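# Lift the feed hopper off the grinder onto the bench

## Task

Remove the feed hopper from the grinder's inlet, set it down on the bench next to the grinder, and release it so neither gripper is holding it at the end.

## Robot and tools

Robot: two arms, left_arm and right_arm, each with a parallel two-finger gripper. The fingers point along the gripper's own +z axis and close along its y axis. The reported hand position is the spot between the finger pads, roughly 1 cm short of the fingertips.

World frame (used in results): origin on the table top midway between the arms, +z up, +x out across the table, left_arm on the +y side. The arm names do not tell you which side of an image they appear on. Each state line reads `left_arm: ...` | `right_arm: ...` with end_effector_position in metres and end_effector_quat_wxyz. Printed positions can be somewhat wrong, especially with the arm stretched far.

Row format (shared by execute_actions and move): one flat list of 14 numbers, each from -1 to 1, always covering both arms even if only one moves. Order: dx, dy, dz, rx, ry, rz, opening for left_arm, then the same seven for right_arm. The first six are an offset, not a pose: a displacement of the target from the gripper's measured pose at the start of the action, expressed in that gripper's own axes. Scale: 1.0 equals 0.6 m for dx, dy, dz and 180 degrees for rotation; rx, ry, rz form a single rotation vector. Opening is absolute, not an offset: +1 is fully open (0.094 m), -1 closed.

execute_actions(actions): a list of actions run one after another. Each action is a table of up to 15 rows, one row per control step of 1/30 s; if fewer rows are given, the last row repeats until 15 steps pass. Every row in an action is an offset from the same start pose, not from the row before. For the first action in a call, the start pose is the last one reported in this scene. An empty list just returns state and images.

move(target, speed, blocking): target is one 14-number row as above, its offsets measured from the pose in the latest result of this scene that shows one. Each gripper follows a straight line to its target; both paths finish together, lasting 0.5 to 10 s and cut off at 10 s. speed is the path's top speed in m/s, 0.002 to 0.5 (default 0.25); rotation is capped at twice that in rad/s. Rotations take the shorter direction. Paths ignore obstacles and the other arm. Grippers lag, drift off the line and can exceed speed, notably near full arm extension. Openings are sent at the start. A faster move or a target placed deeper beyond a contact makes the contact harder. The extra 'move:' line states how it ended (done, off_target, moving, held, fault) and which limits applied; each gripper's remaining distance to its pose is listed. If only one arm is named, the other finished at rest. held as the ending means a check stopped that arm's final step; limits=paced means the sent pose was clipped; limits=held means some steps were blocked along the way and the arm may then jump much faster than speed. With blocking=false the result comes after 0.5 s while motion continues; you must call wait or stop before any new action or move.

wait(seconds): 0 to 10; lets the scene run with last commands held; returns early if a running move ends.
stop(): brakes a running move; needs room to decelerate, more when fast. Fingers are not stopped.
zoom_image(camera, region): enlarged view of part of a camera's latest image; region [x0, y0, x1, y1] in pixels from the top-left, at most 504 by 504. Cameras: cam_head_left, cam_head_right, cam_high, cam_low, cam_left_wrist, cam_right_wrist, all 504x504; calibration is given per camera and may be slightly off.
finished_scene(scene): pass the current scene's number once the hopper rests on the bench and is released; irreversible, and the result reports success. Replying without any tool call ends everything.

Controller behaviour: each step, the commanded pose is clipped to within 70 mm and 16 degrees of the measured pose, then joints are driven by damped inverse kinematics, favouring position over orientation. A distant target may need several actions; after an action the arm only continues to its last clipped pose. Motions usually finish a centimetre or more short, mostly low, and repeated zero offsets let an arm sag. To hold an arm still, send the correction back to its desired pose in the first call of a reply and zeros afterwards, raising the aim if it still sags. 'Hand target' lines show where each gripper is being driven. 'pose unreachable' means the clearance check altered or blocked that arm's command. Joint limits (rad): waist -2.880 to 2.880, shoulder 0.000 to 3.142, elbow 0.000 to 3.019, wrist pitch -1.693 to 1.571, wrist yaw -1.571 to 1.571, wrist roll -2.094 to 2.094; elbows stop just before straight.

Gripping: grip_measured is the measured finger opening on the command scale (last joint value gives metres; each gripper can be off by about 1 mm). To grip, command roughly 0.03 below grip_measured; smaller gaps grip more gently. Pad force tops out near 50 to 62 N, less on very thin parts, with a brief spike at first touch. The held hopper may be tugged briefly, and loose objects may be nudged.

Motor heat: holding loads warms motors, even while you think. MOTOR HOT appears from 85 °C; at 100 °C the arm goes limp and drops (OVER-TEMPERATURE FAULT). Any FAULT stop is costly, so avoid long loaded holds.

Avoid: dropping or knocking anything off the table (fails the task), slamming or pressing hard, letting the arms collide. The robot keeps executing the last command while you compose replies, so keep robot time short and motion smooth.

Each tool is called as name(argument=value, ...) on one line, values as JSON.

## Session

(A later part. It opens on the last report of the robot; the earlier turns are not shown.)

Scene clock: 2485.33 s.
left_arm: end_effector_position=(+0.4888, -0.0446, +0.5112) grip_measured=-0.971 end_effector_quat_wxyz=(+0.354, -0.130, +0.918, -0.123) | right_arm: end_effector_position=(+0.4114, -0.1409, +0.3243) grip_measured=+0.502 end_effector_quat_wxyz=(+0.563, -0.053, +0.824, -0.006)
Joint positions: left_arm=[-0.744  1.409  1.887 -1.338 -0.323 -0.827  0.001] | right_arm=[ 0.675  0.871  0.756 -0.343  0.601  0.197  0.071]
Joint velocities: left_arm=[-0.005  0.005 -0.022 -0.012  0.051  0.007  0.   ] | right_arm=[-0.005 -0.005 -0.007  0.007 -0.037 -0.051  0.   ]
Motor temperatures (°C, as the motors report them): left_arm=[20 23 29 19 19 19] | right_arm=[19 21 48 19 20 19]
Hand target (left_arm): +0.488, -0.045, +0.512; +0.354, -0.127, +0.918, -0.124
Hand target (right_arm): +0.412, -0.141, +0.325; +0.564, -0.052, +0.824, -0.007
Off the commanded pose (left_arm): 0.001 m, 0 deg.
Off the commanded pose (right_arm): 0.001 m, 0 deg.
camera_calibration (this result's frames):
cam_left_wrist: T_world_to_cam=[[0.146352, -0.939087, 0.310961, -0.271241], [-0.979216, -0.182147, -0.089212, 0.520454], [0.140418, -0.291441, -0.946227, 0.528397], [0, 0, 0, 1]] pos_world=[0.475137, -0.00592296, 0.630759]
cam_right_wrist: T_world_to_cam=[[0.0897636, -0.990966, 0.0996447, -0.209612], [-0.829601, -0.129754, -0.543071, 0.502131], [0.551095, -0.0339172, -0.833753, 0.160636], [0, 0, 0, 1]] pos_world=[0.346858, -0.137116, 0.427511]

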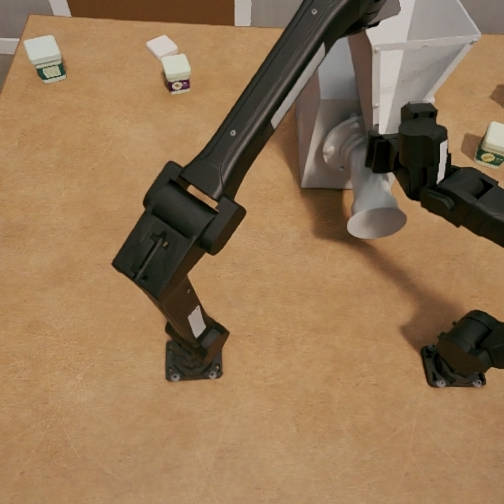

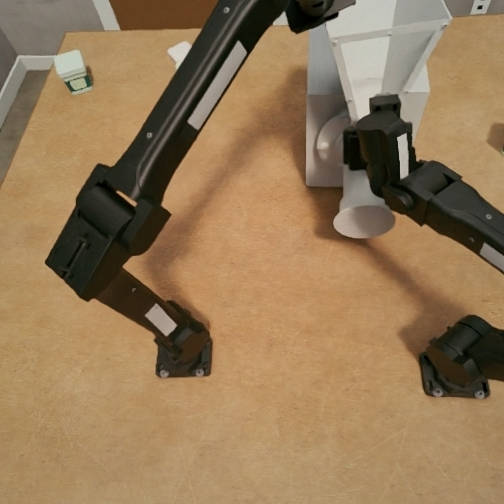

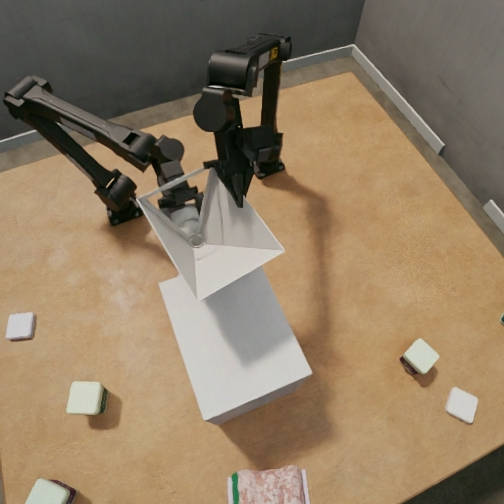

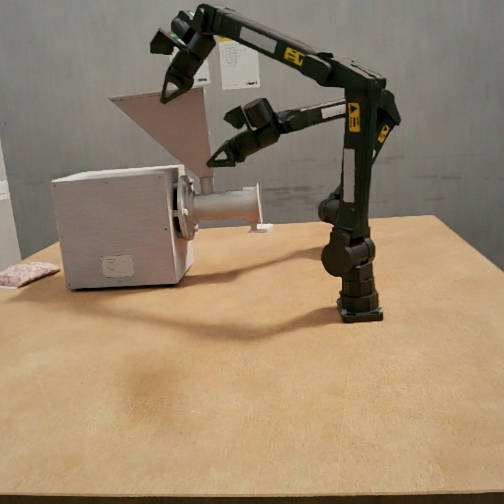

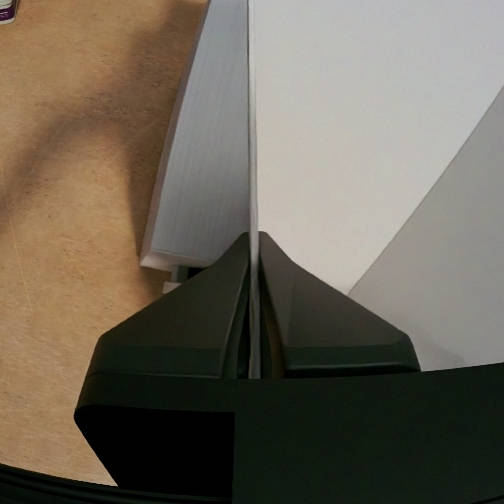

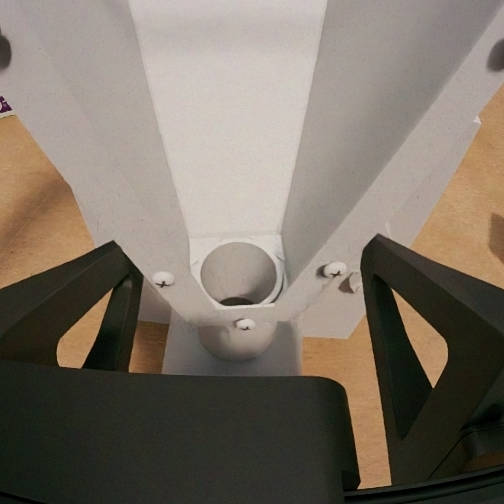

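move(target=[-0.0453,-0.0039,-0.0289,0,0,0,-0.85,-0.0070,0.0031,-0.0740,0,0,0,0.6], speed=0.04)

Scene clock: 2606.77 s.
left_arm: end_effector_position=(+0.4907, -0.0395, +0.5203) grip_measured=-0.853 end_effector_quat_wxyz=(+0.341, -0.128, +0.924, -0.114) | right_arm: end_effector_position=(+0.3728, -0.1435, +0.3353) grip_measured=+0.598 end_effector_quat_wxyz=(+0.560, -0.057, +0.827, -0.014)
Joint positions: left_arm=[-0.73   1.441  1.963 -1.414 -0.308 -0.817  0.007] | right_arm=[ 0.773  0.782  0.756 -0.482  0.695  0.248  0.075]
Joint velocities: left_arm=[ 0.005  0.005  0.007 -0.032  0.022  0.037  0.001] | right_arm=[ 0.005 -0.005 -0.007 -0.012  0.081 -0.051 -0.   ]
Motor temperatures (°C, as the motors report them): left_arm=[20 23 28 19 19 19] | right_arm=[19 21 43 19 19 19]
Hand target (left_arm): +0.496, -0.035, +0.541; +0.355, -0.130, +0.918, -0.123
Hand target (right_arm): +0.371, -0.141, +0.344; +0.564, -0.054, +0.824, -0.007
Off the commanded pose (left_arm): 0.022 m, 2 deg.
Off the commanded pose (right_arm): 0.009 m, 1 deg.
move: off_target (left_arm)
camera_calibration (this result's frames):
cam_left_wrist: T_world_to_cam=[[0.153369, -0.944479, 0.290583, -0.262667], [-0.981935, -0.178642, -0.0623759, 0.511524], [0.110823, -0.275767, -0.954815, 0.557797], [0, 0, 0, 1]] pos_world=[0.480751, -0.00288181, 0.640826]
cam_right_wrist: T_world_to_cam=[[0.0864621, -0.989353, 0.117069, -0.214225], [-0.834584, -0.136101, -0.533804, 0.473569], [0.544054, -0.0515499, -0.837465, 0.192293], [0, 0, 0, 1]] pos_world=[0.309137, -0.137578, 0.438911]

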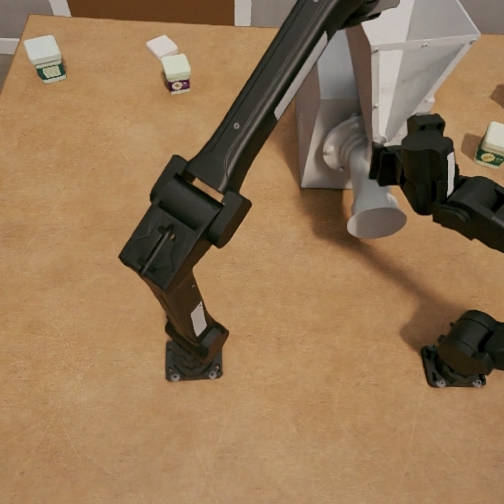

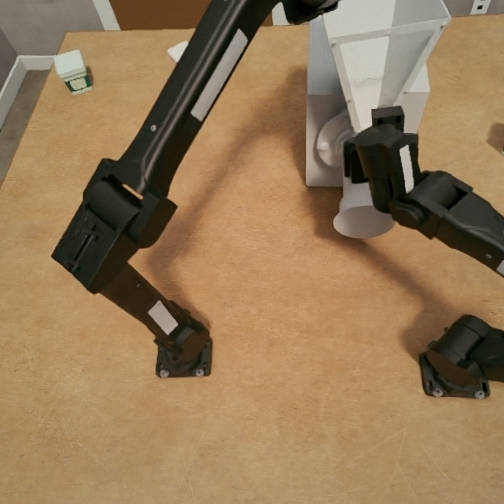

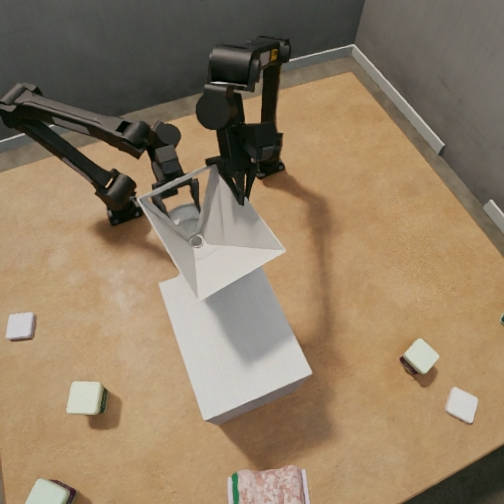

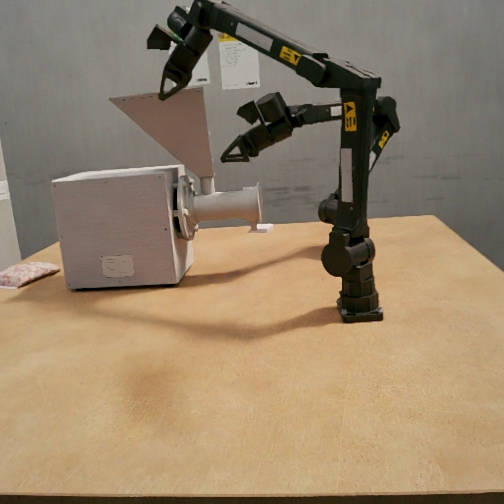

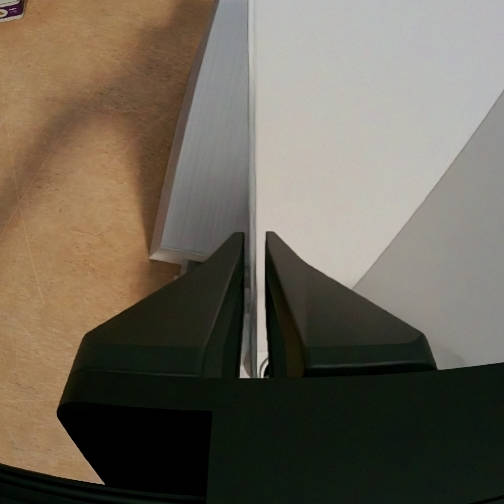

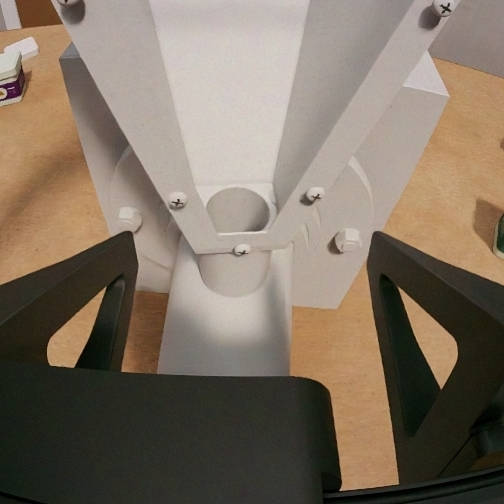

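move(target=[-0.0296,-0.0046,-0.0206,0.0064,-0.0090,-0.0025,-0.85,-0.344,-0.193,-0.176,-0.0518,0.1281,0.1123,0.3], speed=0.15)

Scene clock: 2644.93 s.
left_arm: end_effector_position=(+0.4915, -0.0401, +0.5171) grip_measured=-0.853 end_effector_quat_wxyz=(+0.339, -0.127, +0.926, -0.111) | right_arm: end_effector_position=(+0.3568, -0.2429, +0.5568) grip_measured=+0.302 end_effector_quat_wxyz=(+0.356, +0.052, +0.922, +0.143)
Joint positions: left_arm=[-0.73   1.444  1.96  -1.414 -0.308 -0.816  0.007] | right_arm=[ 0.198  0.968  1.679 -1.495 -0.07   0.369  0.061]
Joint velocities: left_arm=[ 0.005 -0.005  0.007  0.002  0.007 -0.081 -0.   ] | right_arm=[-0.005 -0.005  0.002  0.002 -0.051 -0.007  0.   ]
Motor temperatures (°C, as the motors report them): left_arm=[20 23 31 19 19 19] | right_arm=[19 21 44 19 19 19]
Hand target (left_arm): +0.495, -0.035, +0.540; +0.355, -0.129, +0.918, -0.122
Hand target (right_arm): +0.356, -0.245, +0.573; +0.370, +0.050, +0.916, +0.145
Off the commanded pose (left_arm): 0.025 m, 2 deg.
Off the commanded pose (right_arm): 0.019 m, 2 deg.
move: off_target (left_arm, right_arm)
camera_calibration (this result's frames):
cam_left_wrist: T_world_to_cam=[[0.153531, -0.946256, 0.284655, -0.259498], [-0.982502, -0.176922, -0.0582063, 0.510173], [0.10544, -0.270737, -0.956861, 0.558376], [0, 0, 0, 1]] pos_world=[0.482213, -0.00411738, 0.637851]
cam_right_wrist: T_world_to_cam=[[0.0287698, -0.959843, -0.279058, -0.0888307], [-0.992504, 0.00574368, -0.122079, 0.426476], [0.11878, 0.280478, -0.952483, 0.677863], [0, 0, 0, 1]] pos_world=[0.345318, -0.277839, 0.672928]

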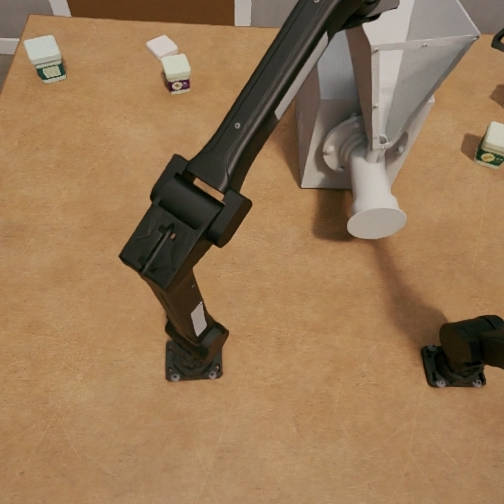

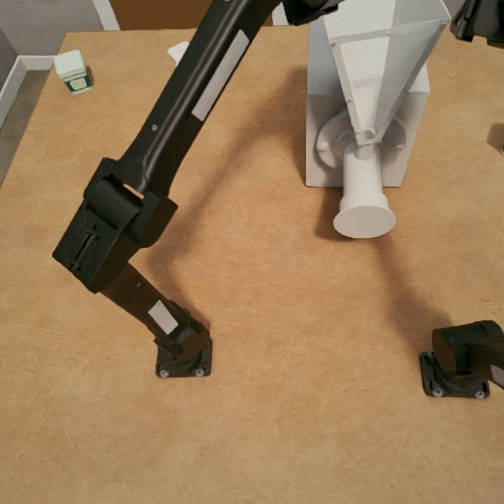

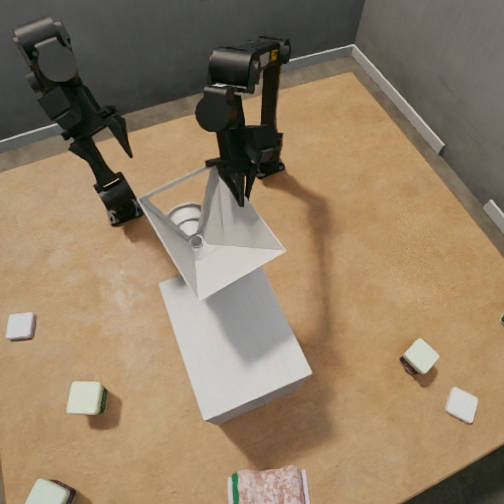

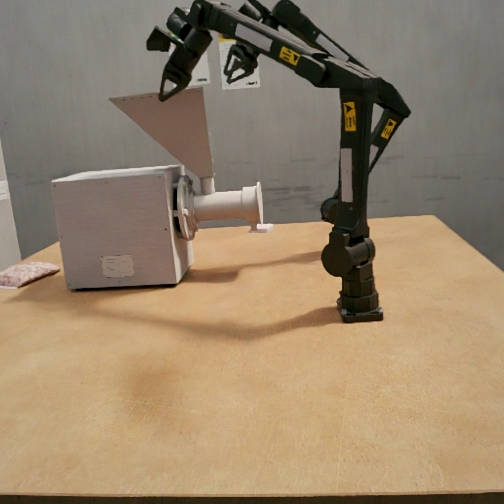

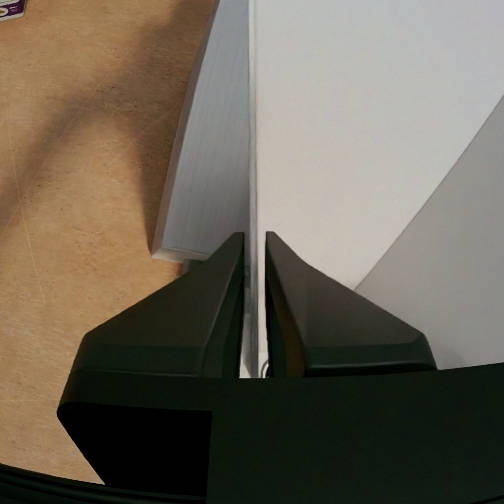

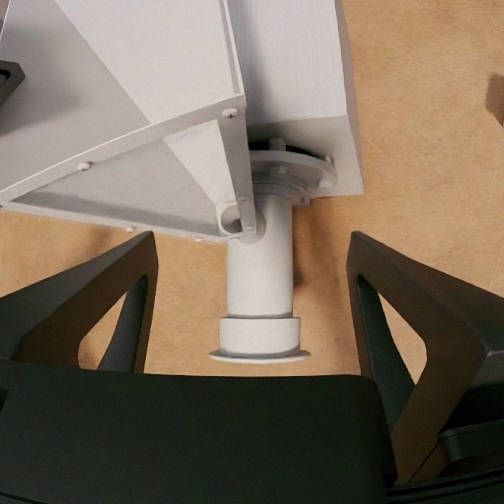

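move(target=[-0.0299,-0.0043,-0.0254,0.0068,-0.0095,-0.003,-0.85,-0.1355,0.0257,0.0322,-0.0026,-0.0094,-0.0018,0.3], speed=0.1)

Scene clock: 2670.13 s.
left_arm: end_effector_position=(+0.4912, -0.0400, +0.5163) grip_measured=-0.853 end_effector_quat_wxyz=(+0.338, -0.126, +0.926, -0.110) | right_arm: end_effector_position=(+0.4314, -0.2368, +0.5813) grip_measured=+0.302 end_effector_quat_wxyz=(+0.354, +0.051, +0.923, +0.144)
Joint positions: left_arm=[-0.73   1.444  1.958 -1.416 -0.308 -0.816  0.007] | right_arm=[ 0.157  1.176  1.888 -1.504 -0.101  0.339  0.061]
Joint velocities: left_arm=[-0.005 -0.015 -0.007 -0.012 -0.007 -0.007  0.   ] | right_arm=[-0.005 -0.005  0.007 -0.007  0.007 -0.007 -0.   ]
Motor temperatures (°C, as the motors report them): left_arm=[20 23 31 19 19 19] | right_arm=[19 21 44 19 19 19]
Hand target (left_arm): +0.494, -0.035, +0.539; +0.354, -0.129, +0.918, -0.121
Hand target (right_arm): +0.429, -0.241, +0.600; +0.371, +0.050, +0.916, +0.146
Off the commanded pose (left_arm): 0.024 m, 2 deg.
Off the commanded pose (right_arm): 0.019 m, 2 deg.
move: off_target (left_arm, right_arm)
camera_calibration (this result's frames):
cam_left_wrist: T_world_to_cam=[[0.154133, -0.946716, 0.282794, -0.258435], [-0.982624, -0.176829, -0.0564076, 0.509073], [0.103408, -0.269186, -0.957521, 0.559105], [0, 0, 0, 1]] pos_world=[0.482245, -0.00414193, 0.637154]
cam_right_wrist: T_world_to_cam=[[0.0300001, -0.959703, -0.279411, -0.0785345], [-0.993139, 0.00298984, -0.116902, 0.500079], [0.113026, 0.281001, -0.953029, 0.69352], [0, 0, 0, 1]] pos_world=[0.420618, -0.271745, 0.697461]

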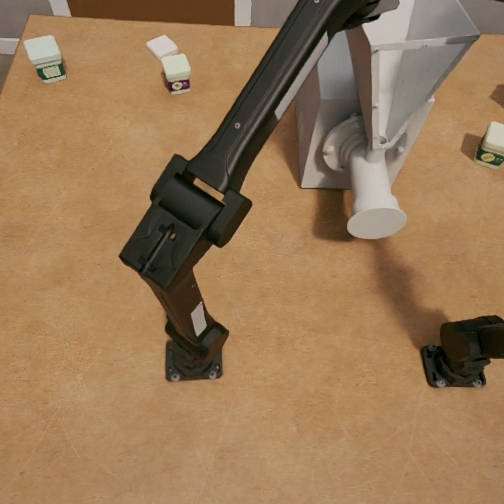

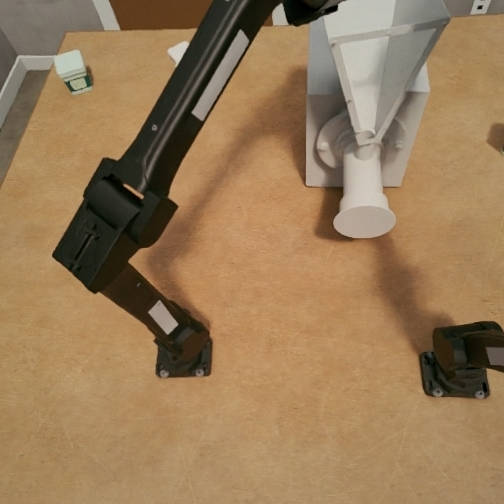

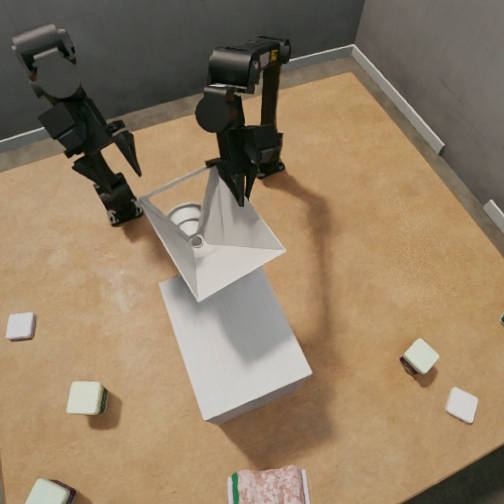

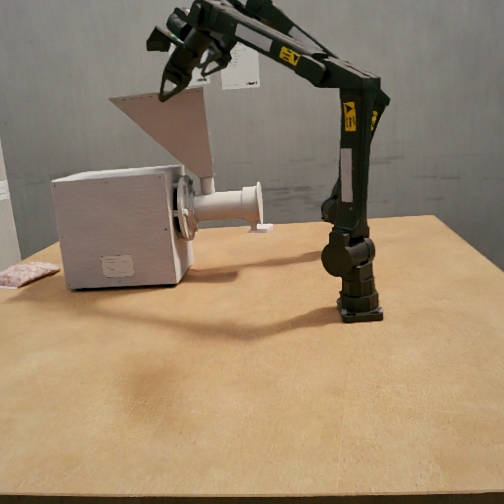

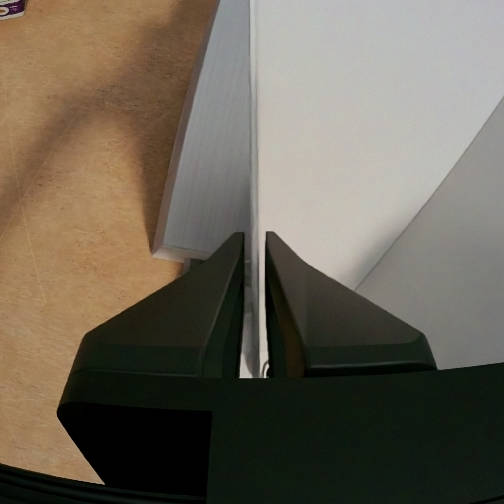

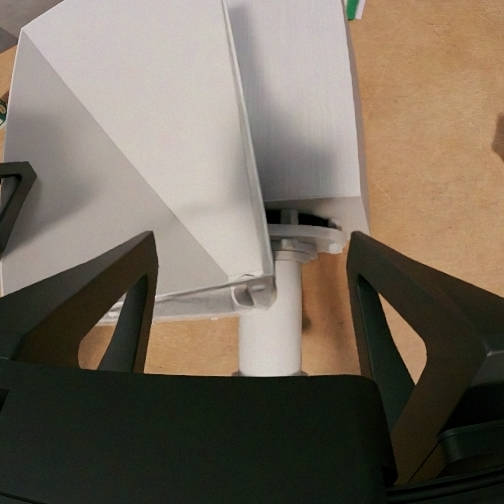

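move(target=[-0.0299,-0.0043,-0.0262,0.0068,-0.0095,-0.003,-0.85,-0.0545,-0.0029,0.0932,-0.0026,-0.0105,-0.0018,0.0], speed=0.06)

Scene clock: 2684.77 s.
left_arm: end_effector_position=(+0.4909, -0.0397, +0.5154) grip_measured=-0.853 end_effector_quat_wxyz=(+0.337, -0.126, +0.927, -0.109) | right_arm: end_effector_position=(+0.4872, -0.2294, +0.5642) grip_measured=+0.002 end_effector_quat_wxyz=(+0.367, +0.048, +0.917, +0.148)
Joint positions: left_arm=[-0.73   1.444  1.957 -1.418 -0.308 -0.816  0.007] | right_arm=[ 0.146  1.255  1.875 -1.385 -0.11   0.33   0.047]
Joint velocities: left_arm=[-0.005  0.024 -0.017  0.007 -0.007  0.037 -0.001] | right_arm=[-0.015 -0.015 -0.012  0.007 -0.037 -0.007  0.   ]
Motor temperatures (°C, as the motors report them): left_arm=[20 23 31 19 19 19] | right_arm=[19 21 44 19 19 19]
Hand target (left_arm): +0.493, -0.035, +0.539; +0.353, -0.129, +0.919, -0.120
Hand target (right_arm): +0.493, -0.233, +0.563; +0.370, +0.049, +0.916, +0.146
Off the commanded pose (left_arm): 0.025 m, 2 deg.
Off the commanded pose (right_arm): 0.007 m, 0 deg.
move: off_target (left_arm)
camera_calibration (this result's frames):
cam_left_wrist: T_world_to_cam=[[0.154902, -0.947302, 0.280399, -0.257053], [-0.982775, -0.176714, -0.0540945, 0.507622], [0.100794, -0.26719, -0.958358, 0.560155], [0, 0, 0, 1]] pos_world=[0.482236, -0.00413512, 0.636366]
cam_right_wrist: T_world_to_cam=[[0.0402054, -0.95809, -0.283633, -0.0801079], [-0.989445, 0.00137545, -0.144901, 0.567091], [0.139219, 0.286465, -0.947922, 0.654383], [0, 0, 0, 1]] pos_world=[0.473223, -0.264989, 0.679755]

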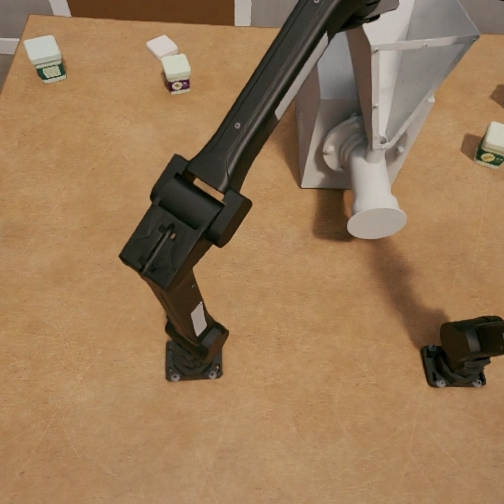

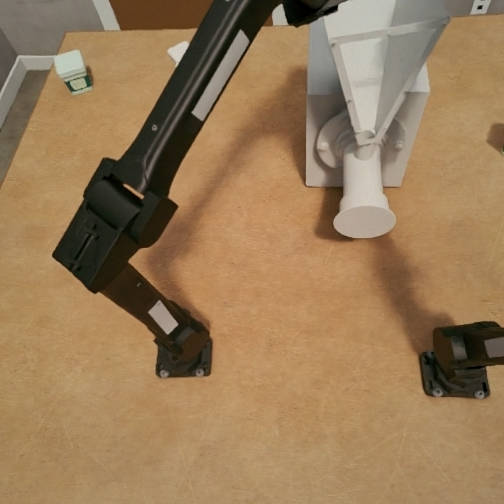

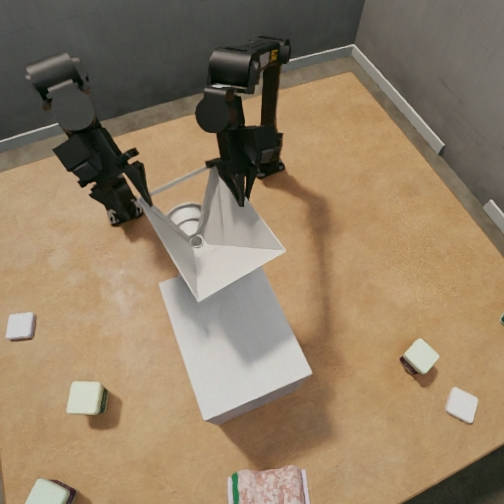

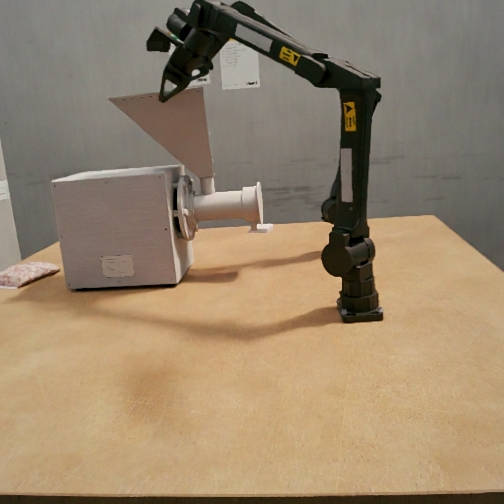

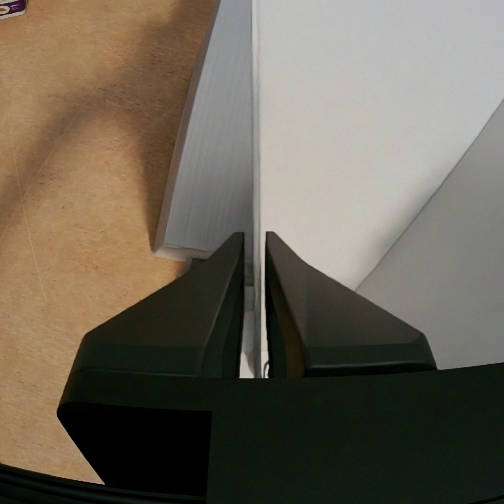

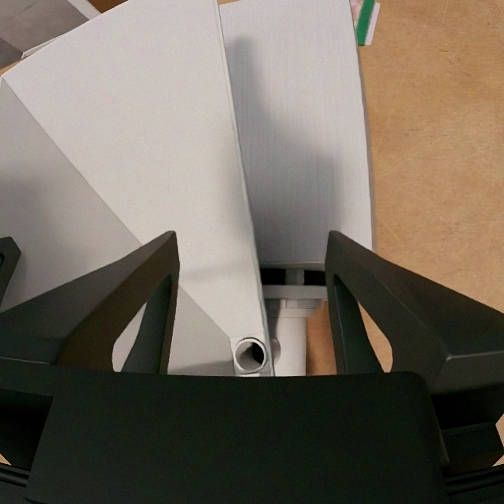

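zoom_image(camera="cam_low", region=[100, 0, 260, 130])

Region (100, 0, 260, 130) of cam_low's 504x504 image, scaled by 3.150, with more detail than that image has; it fills the top 410 rows of this view, and the rest is white.

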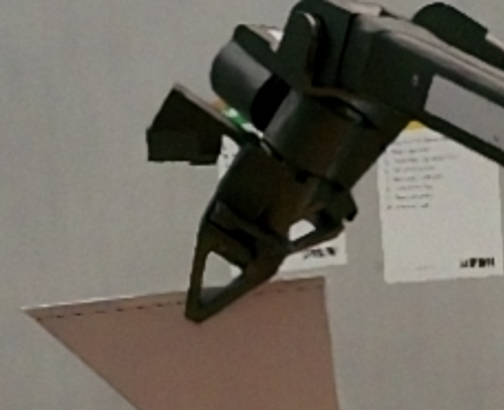

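move(target=[-0.0410,-0.0104,-0.0390,0.009,-0.013,-0.004,-0.85,0.0060,-0.0116,0.0375,0,0,0,0.0], speed=0.04)

Scene clock: 2720.37 s.
left_arm: end_effector_position=(+0.4898, -0.0385, +0.5290) grip_measured=-0.853 end_effector_quat_wxyz=(+0.343, -0.127, +0.924, -0.114) | right_arm: end_effector_position=(+0.4976, -0.2268, +0.5422) grip_measured=+0.002 end_effector_quat_wxyz=(+0.360, +0.048, +0.920, +0.148)
Joint positions: left_arm=[-0.73   1.449  1.996 -1.435 -0.309 -0.816  0.007] | right_arm=[ 0.146  1.255  1.813 -1.337 -0.114  0.33   0.047]
Joint velocities: left_arm=[-0.005  0.005 -0.022 -0.012 -0.022 -0.066  0.   ] | right_arm=[-0.005 -0.015 -0.002  0.007 -0.066 -0.022 -0.   ]
Motor temperatures (°C, as the motors report them): left_arm=[20 23 32 19 19 19] | right_arm=[19 21 41 19 19 19]
Hand target (left_arm): +0.494, -0.035, +0.549; +0.357, -0.129, +0.917, -0.122
Hand target (right_arm): +0.500, -0.230, +0.544; +0.366, +0.048, +0.917, +0.147
Off the commanded pose (left_arm): 0.021 m, 2 deg.
Off the commanded pose (right_arm): 0.005 m, 1 deg.
move: off_target (left_arm)
camera_calibration (this result's frames):
cam_left_wrist: T_world_to_cam=[[0.151784, -0.944515, 0.291296, -0.263735], [-0.981759, -0.178207, -0.066269, 0.51336], [0.114503, -0.275924, -0.954335, 0.564468], [0, 0, 0, 1]] pos_world=[0.479394, -0.00186679, 0.649536]
cam_right_wrist: T_world_to_cam=[[0.0391344, -0.95799, -0.284119, -0.0835119], [-0.991363, -0.00160503, -0.131138, 0.567052], [0.125173, 0.286797, -0.949779, 0.639445], [0, 0, 0, 1]] pos_world=[0.485382, -0.262484, 0.657966]

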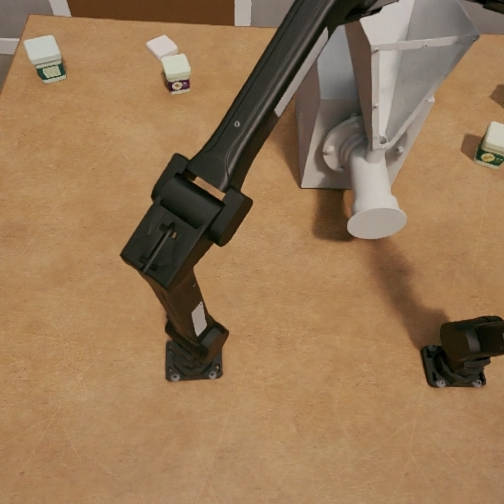

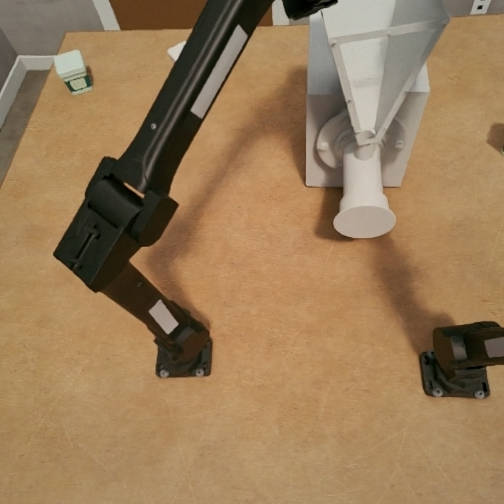

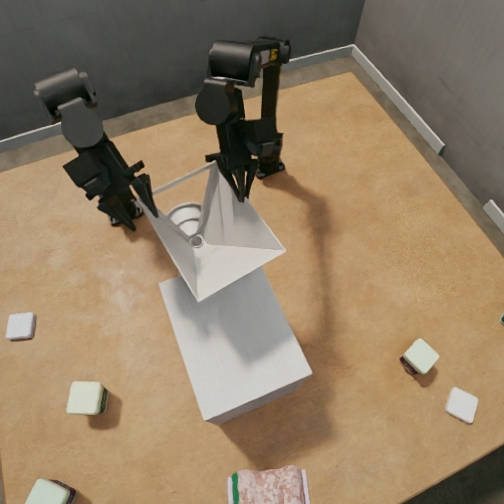

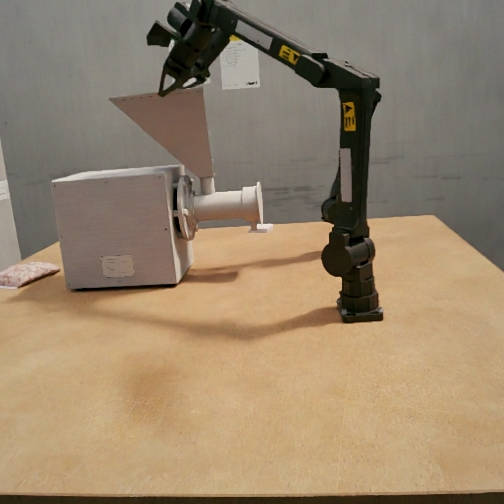

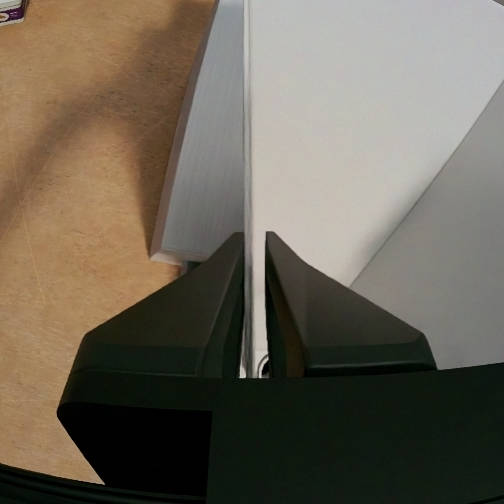

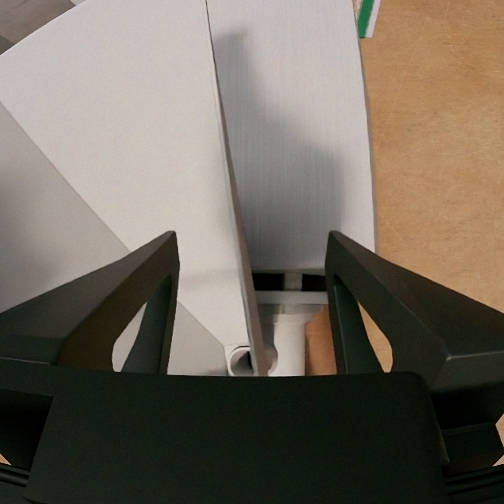

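zoom_image(camera="cam_high", region=[110, 140, 300, 310])

Region (110, 140, 300, 310) of cam_high's 504x504 image, scaled by 2.653, with more detail than that image has; it fills the top 451 rows of this view, and the rest is white.

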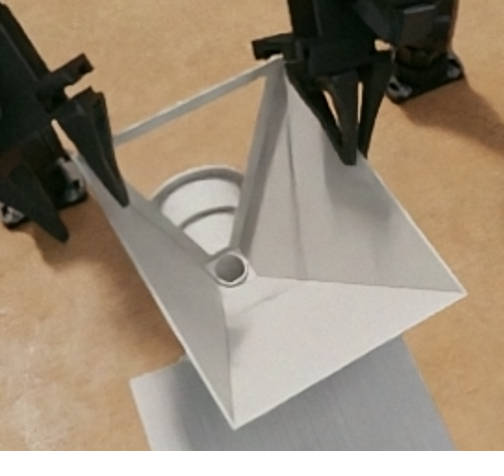

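execute_actions(actions=[[[-0.0121,-0.0060,-0.0148,0,0,0,-0.98,-0.0086,0.0041,-0.0093,0,0,0,-0.6]],[[-0.0121,-0.0060,-0.0148,0,0,0,-0.98,-0.0086,0.0041,-0.0093,0,0,0,-0.9]],[[-0.0121,-0.0060,-0.0148,0,0,0,-0.98,-0.0086,0.0041,-0.0093,0,0,0,-0.98]],[[-0.0121,-0.0060,-0.0148,0,0,0,-0.98,-0.0086,0.0041,-0.0093,0,0,0,-0.98]]])

Scene clock: 2759.17 s.
left_arm: end_effector_position=(+0.4891, -0.0368, +0.5263) grip_measured=-0.962 end_effector_quat_wxyz=(+0.328, -0.129, +0.931, -0.097) | right_arm: end_effector_position=(+0.4879, -0.2286, +0.5309) grip_measured=-0.978 end_effector_quat_wxyz=(+0.331, +0.051, +0.932, +0.141)
Joint positions: left_arm=[-0.73   1.477  2.039 -1.498 -0.315 -0.824  0.002] | right_arm=[ 0.146  1.257  1.813 -1.398 -0.114  0.33   0.001]
Joint velocities: left_arm=[-0.015 -0.005  0.002 -0.012 -0.007 -0.037  0.   ] | right_arm=[-0.015 -0.005  0.017 -0.007  0.007 -0.037  0.   ]
Motor temperatures (°C, as the motors report them): left_arm=[20 23 32 19 19 19] | right_arm=[19 21 41 19 19 19]
Hand target (left_arm): +0.489, -0.037, +0.538; +0.332, -0.130, +0.929, -0.101
Hand target (right_arm): +0.490, -0.228, +0.542; +0.339, +0.050, +0.929, +0.143
Off the commanded pose (left_arm): 0.012 m, 1 deg.
Off the commanded pose (right_arm): 0.011 m, 1 deg.
camera_calibration (this result's frames):
cam_left_wrist: T_world_to_cam=[[0.171354, -0.950538, 0.259066, -0.254006], [-0.981782, -0.186663, -0.0355044, 0.496345], [0.0821064, -0.248263, -0.965207, 0.585043], [0, 0, 0, 1]] pos_world=[0.482792, -0.00354831, 0.648114]
cam_right_wrist: T_world_to_cam=[[0.0216949, -0.961119, -0.275281, -0.0849141], [-0.997606, -0.00272509, -0.069107, 0.525771], [0.0656699, 0.276121, -0.958877, 0.661853], [0, 0, 0, 1]] pos_world=[0.48289, -0.262931, 0.647595]

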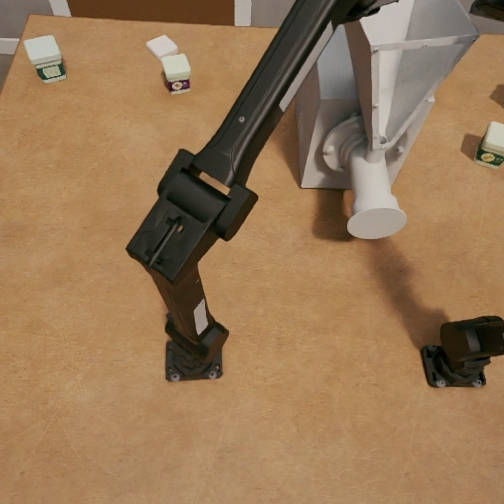

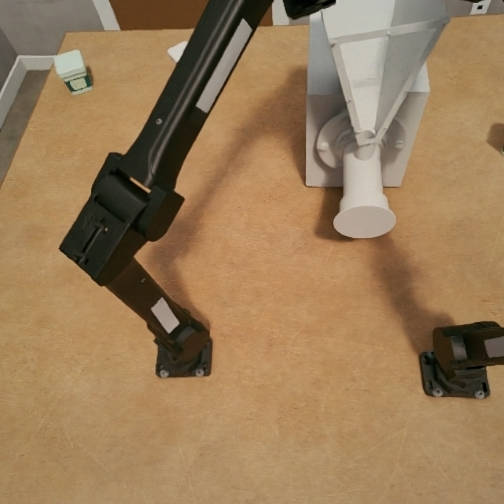

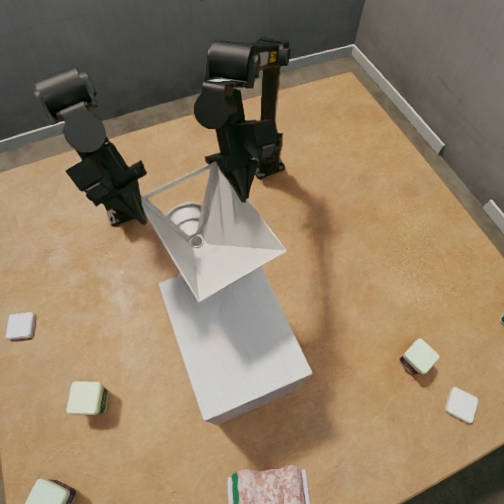

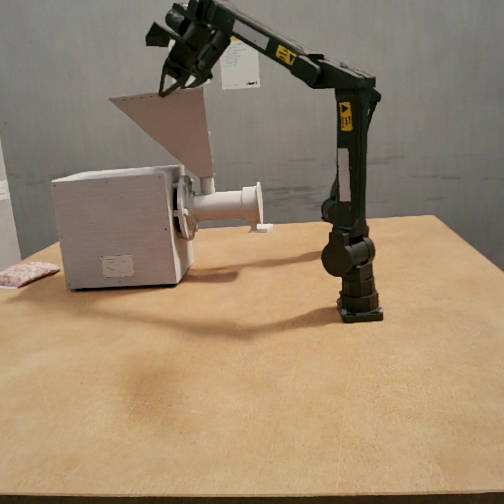

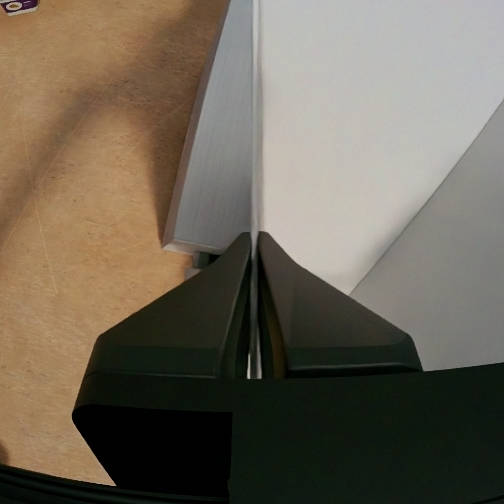

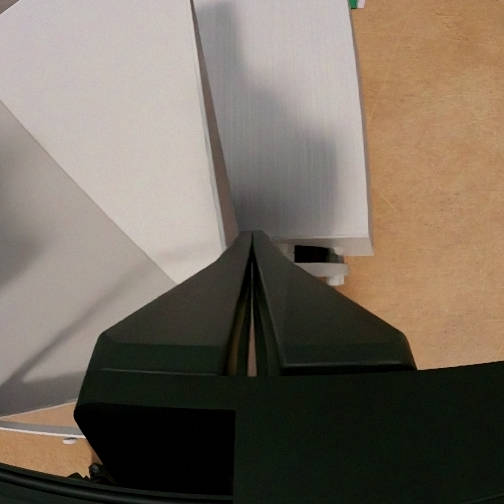

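zoom_image(camera="cam_high", region=[90, 130, 250, 260])

Region (90, 130, 250, 260) of cam_high's 504x504 image, scaled by 3.150, with more detail than that image has; it fills the top 410 rows of this view, and the rest is white.

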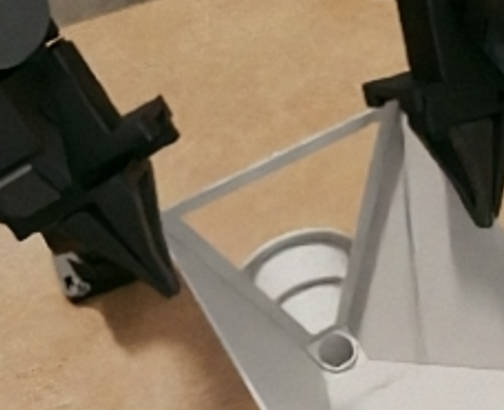

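move(target=[-0.0114,-0.0052,-0.0150,0.0026,-0.0025,-0.0013,-0.98,-0.0515,0.0184,-0.0634,-0.0069,-0.0260,-0.0035,-0.98], speed=0.05)

Scene clock: 2800.93 s.
left_arm: end_effector_position=(+0.4892, -0.0368, +0.5264) grip_measured=-0.962 end_effector_quat_wxyz=(+0.329, -0.129, +0.931, -0.097) | right_arm: end_effector_position=(+0.4840, -0.2293, +0.5647) grip_measured=-0.978 end_effector_quat_wxyz=(+0.358, +0.048, +0.921, +0.147)
Joint positions: left_arm=[-0.73   1.477  2.039 -1.498 -0.315 -0.824  0.002] | right_arm=[ 0.146  1.261  1.893 -1.415 -0.114  0.33   0.001]
Joint velocities: left_arm=[-0.005 -0.005  0.012 -0.022  0.051  0.022  0.001] | right_arm=[-0.024  0.005 -0.007 -0.002 -0.037 -0.022 -0.   ]
Motor temperatures (°C, as the motors report them): left_arm=[20 23 32 19 19 19] | right_arm=[19 21 43 19 19 19]
Hand target (left_arm): +0.489, -0.037, +0.538; +0.333, -0.130, +0.928, -0.101
Hand target (right_arm): +0.487, -0.233, +0.580; +0.371, +0.048, +0.916, +0.147
Off the commanded pose (left_arm): 0.012 m, 1 deg.
Off the commanded pose (right_arm): 0.017 m, 2 deg.
move: off_target (left_arm, right_arm)
camera_calibration (this result's frames):
cam_left_wrist: T_world_to_cam=[[0.171276, -0.950478, 0.259338, -0.254174], [-0.981771, -0.186671, -0.0357589, 0.496524], [0.0823991, -0.248486, -0.965124, 0.584884], [0, 0, 0, 1]] pos_world=[0.482813, -0.0035644, 0.648158]
cam_right_wrist: T_world_to_cam=[[0.0376427, -0.958258, -0.283417, -0.0786806], [-0.992039, -0.00172626, -0.125923, 0.553782], [0.120178, 0.285901, -0.950693, 0.665931], [0, 0, 0, 1]] pos_world=[0.472305, -0.264831, 0.680531]

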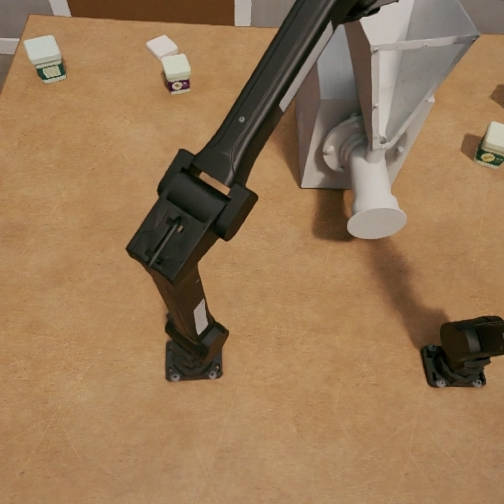

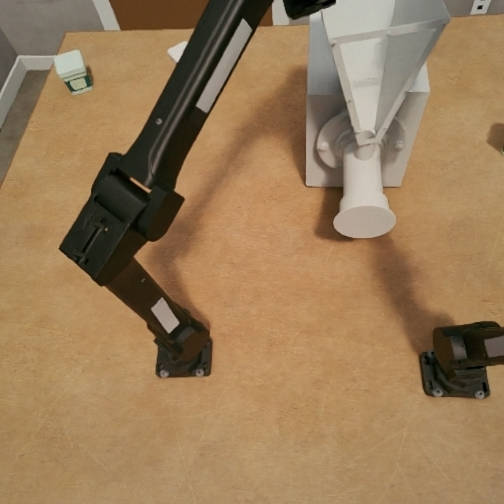

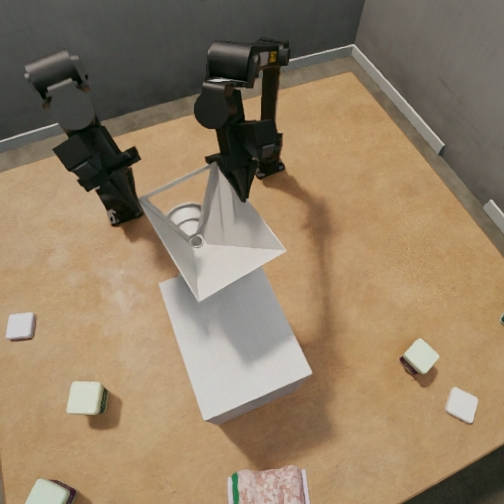

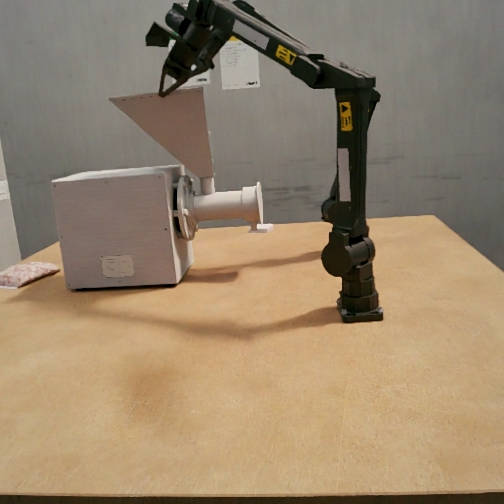

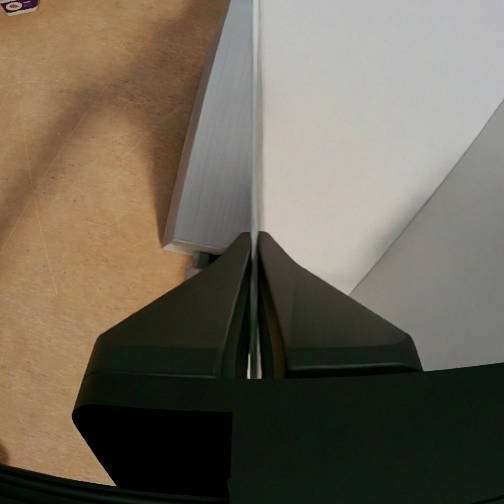

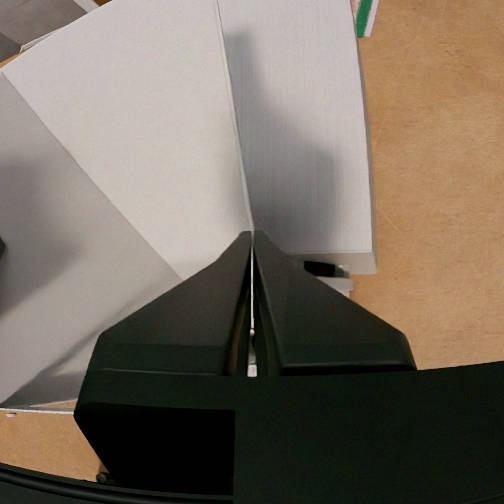

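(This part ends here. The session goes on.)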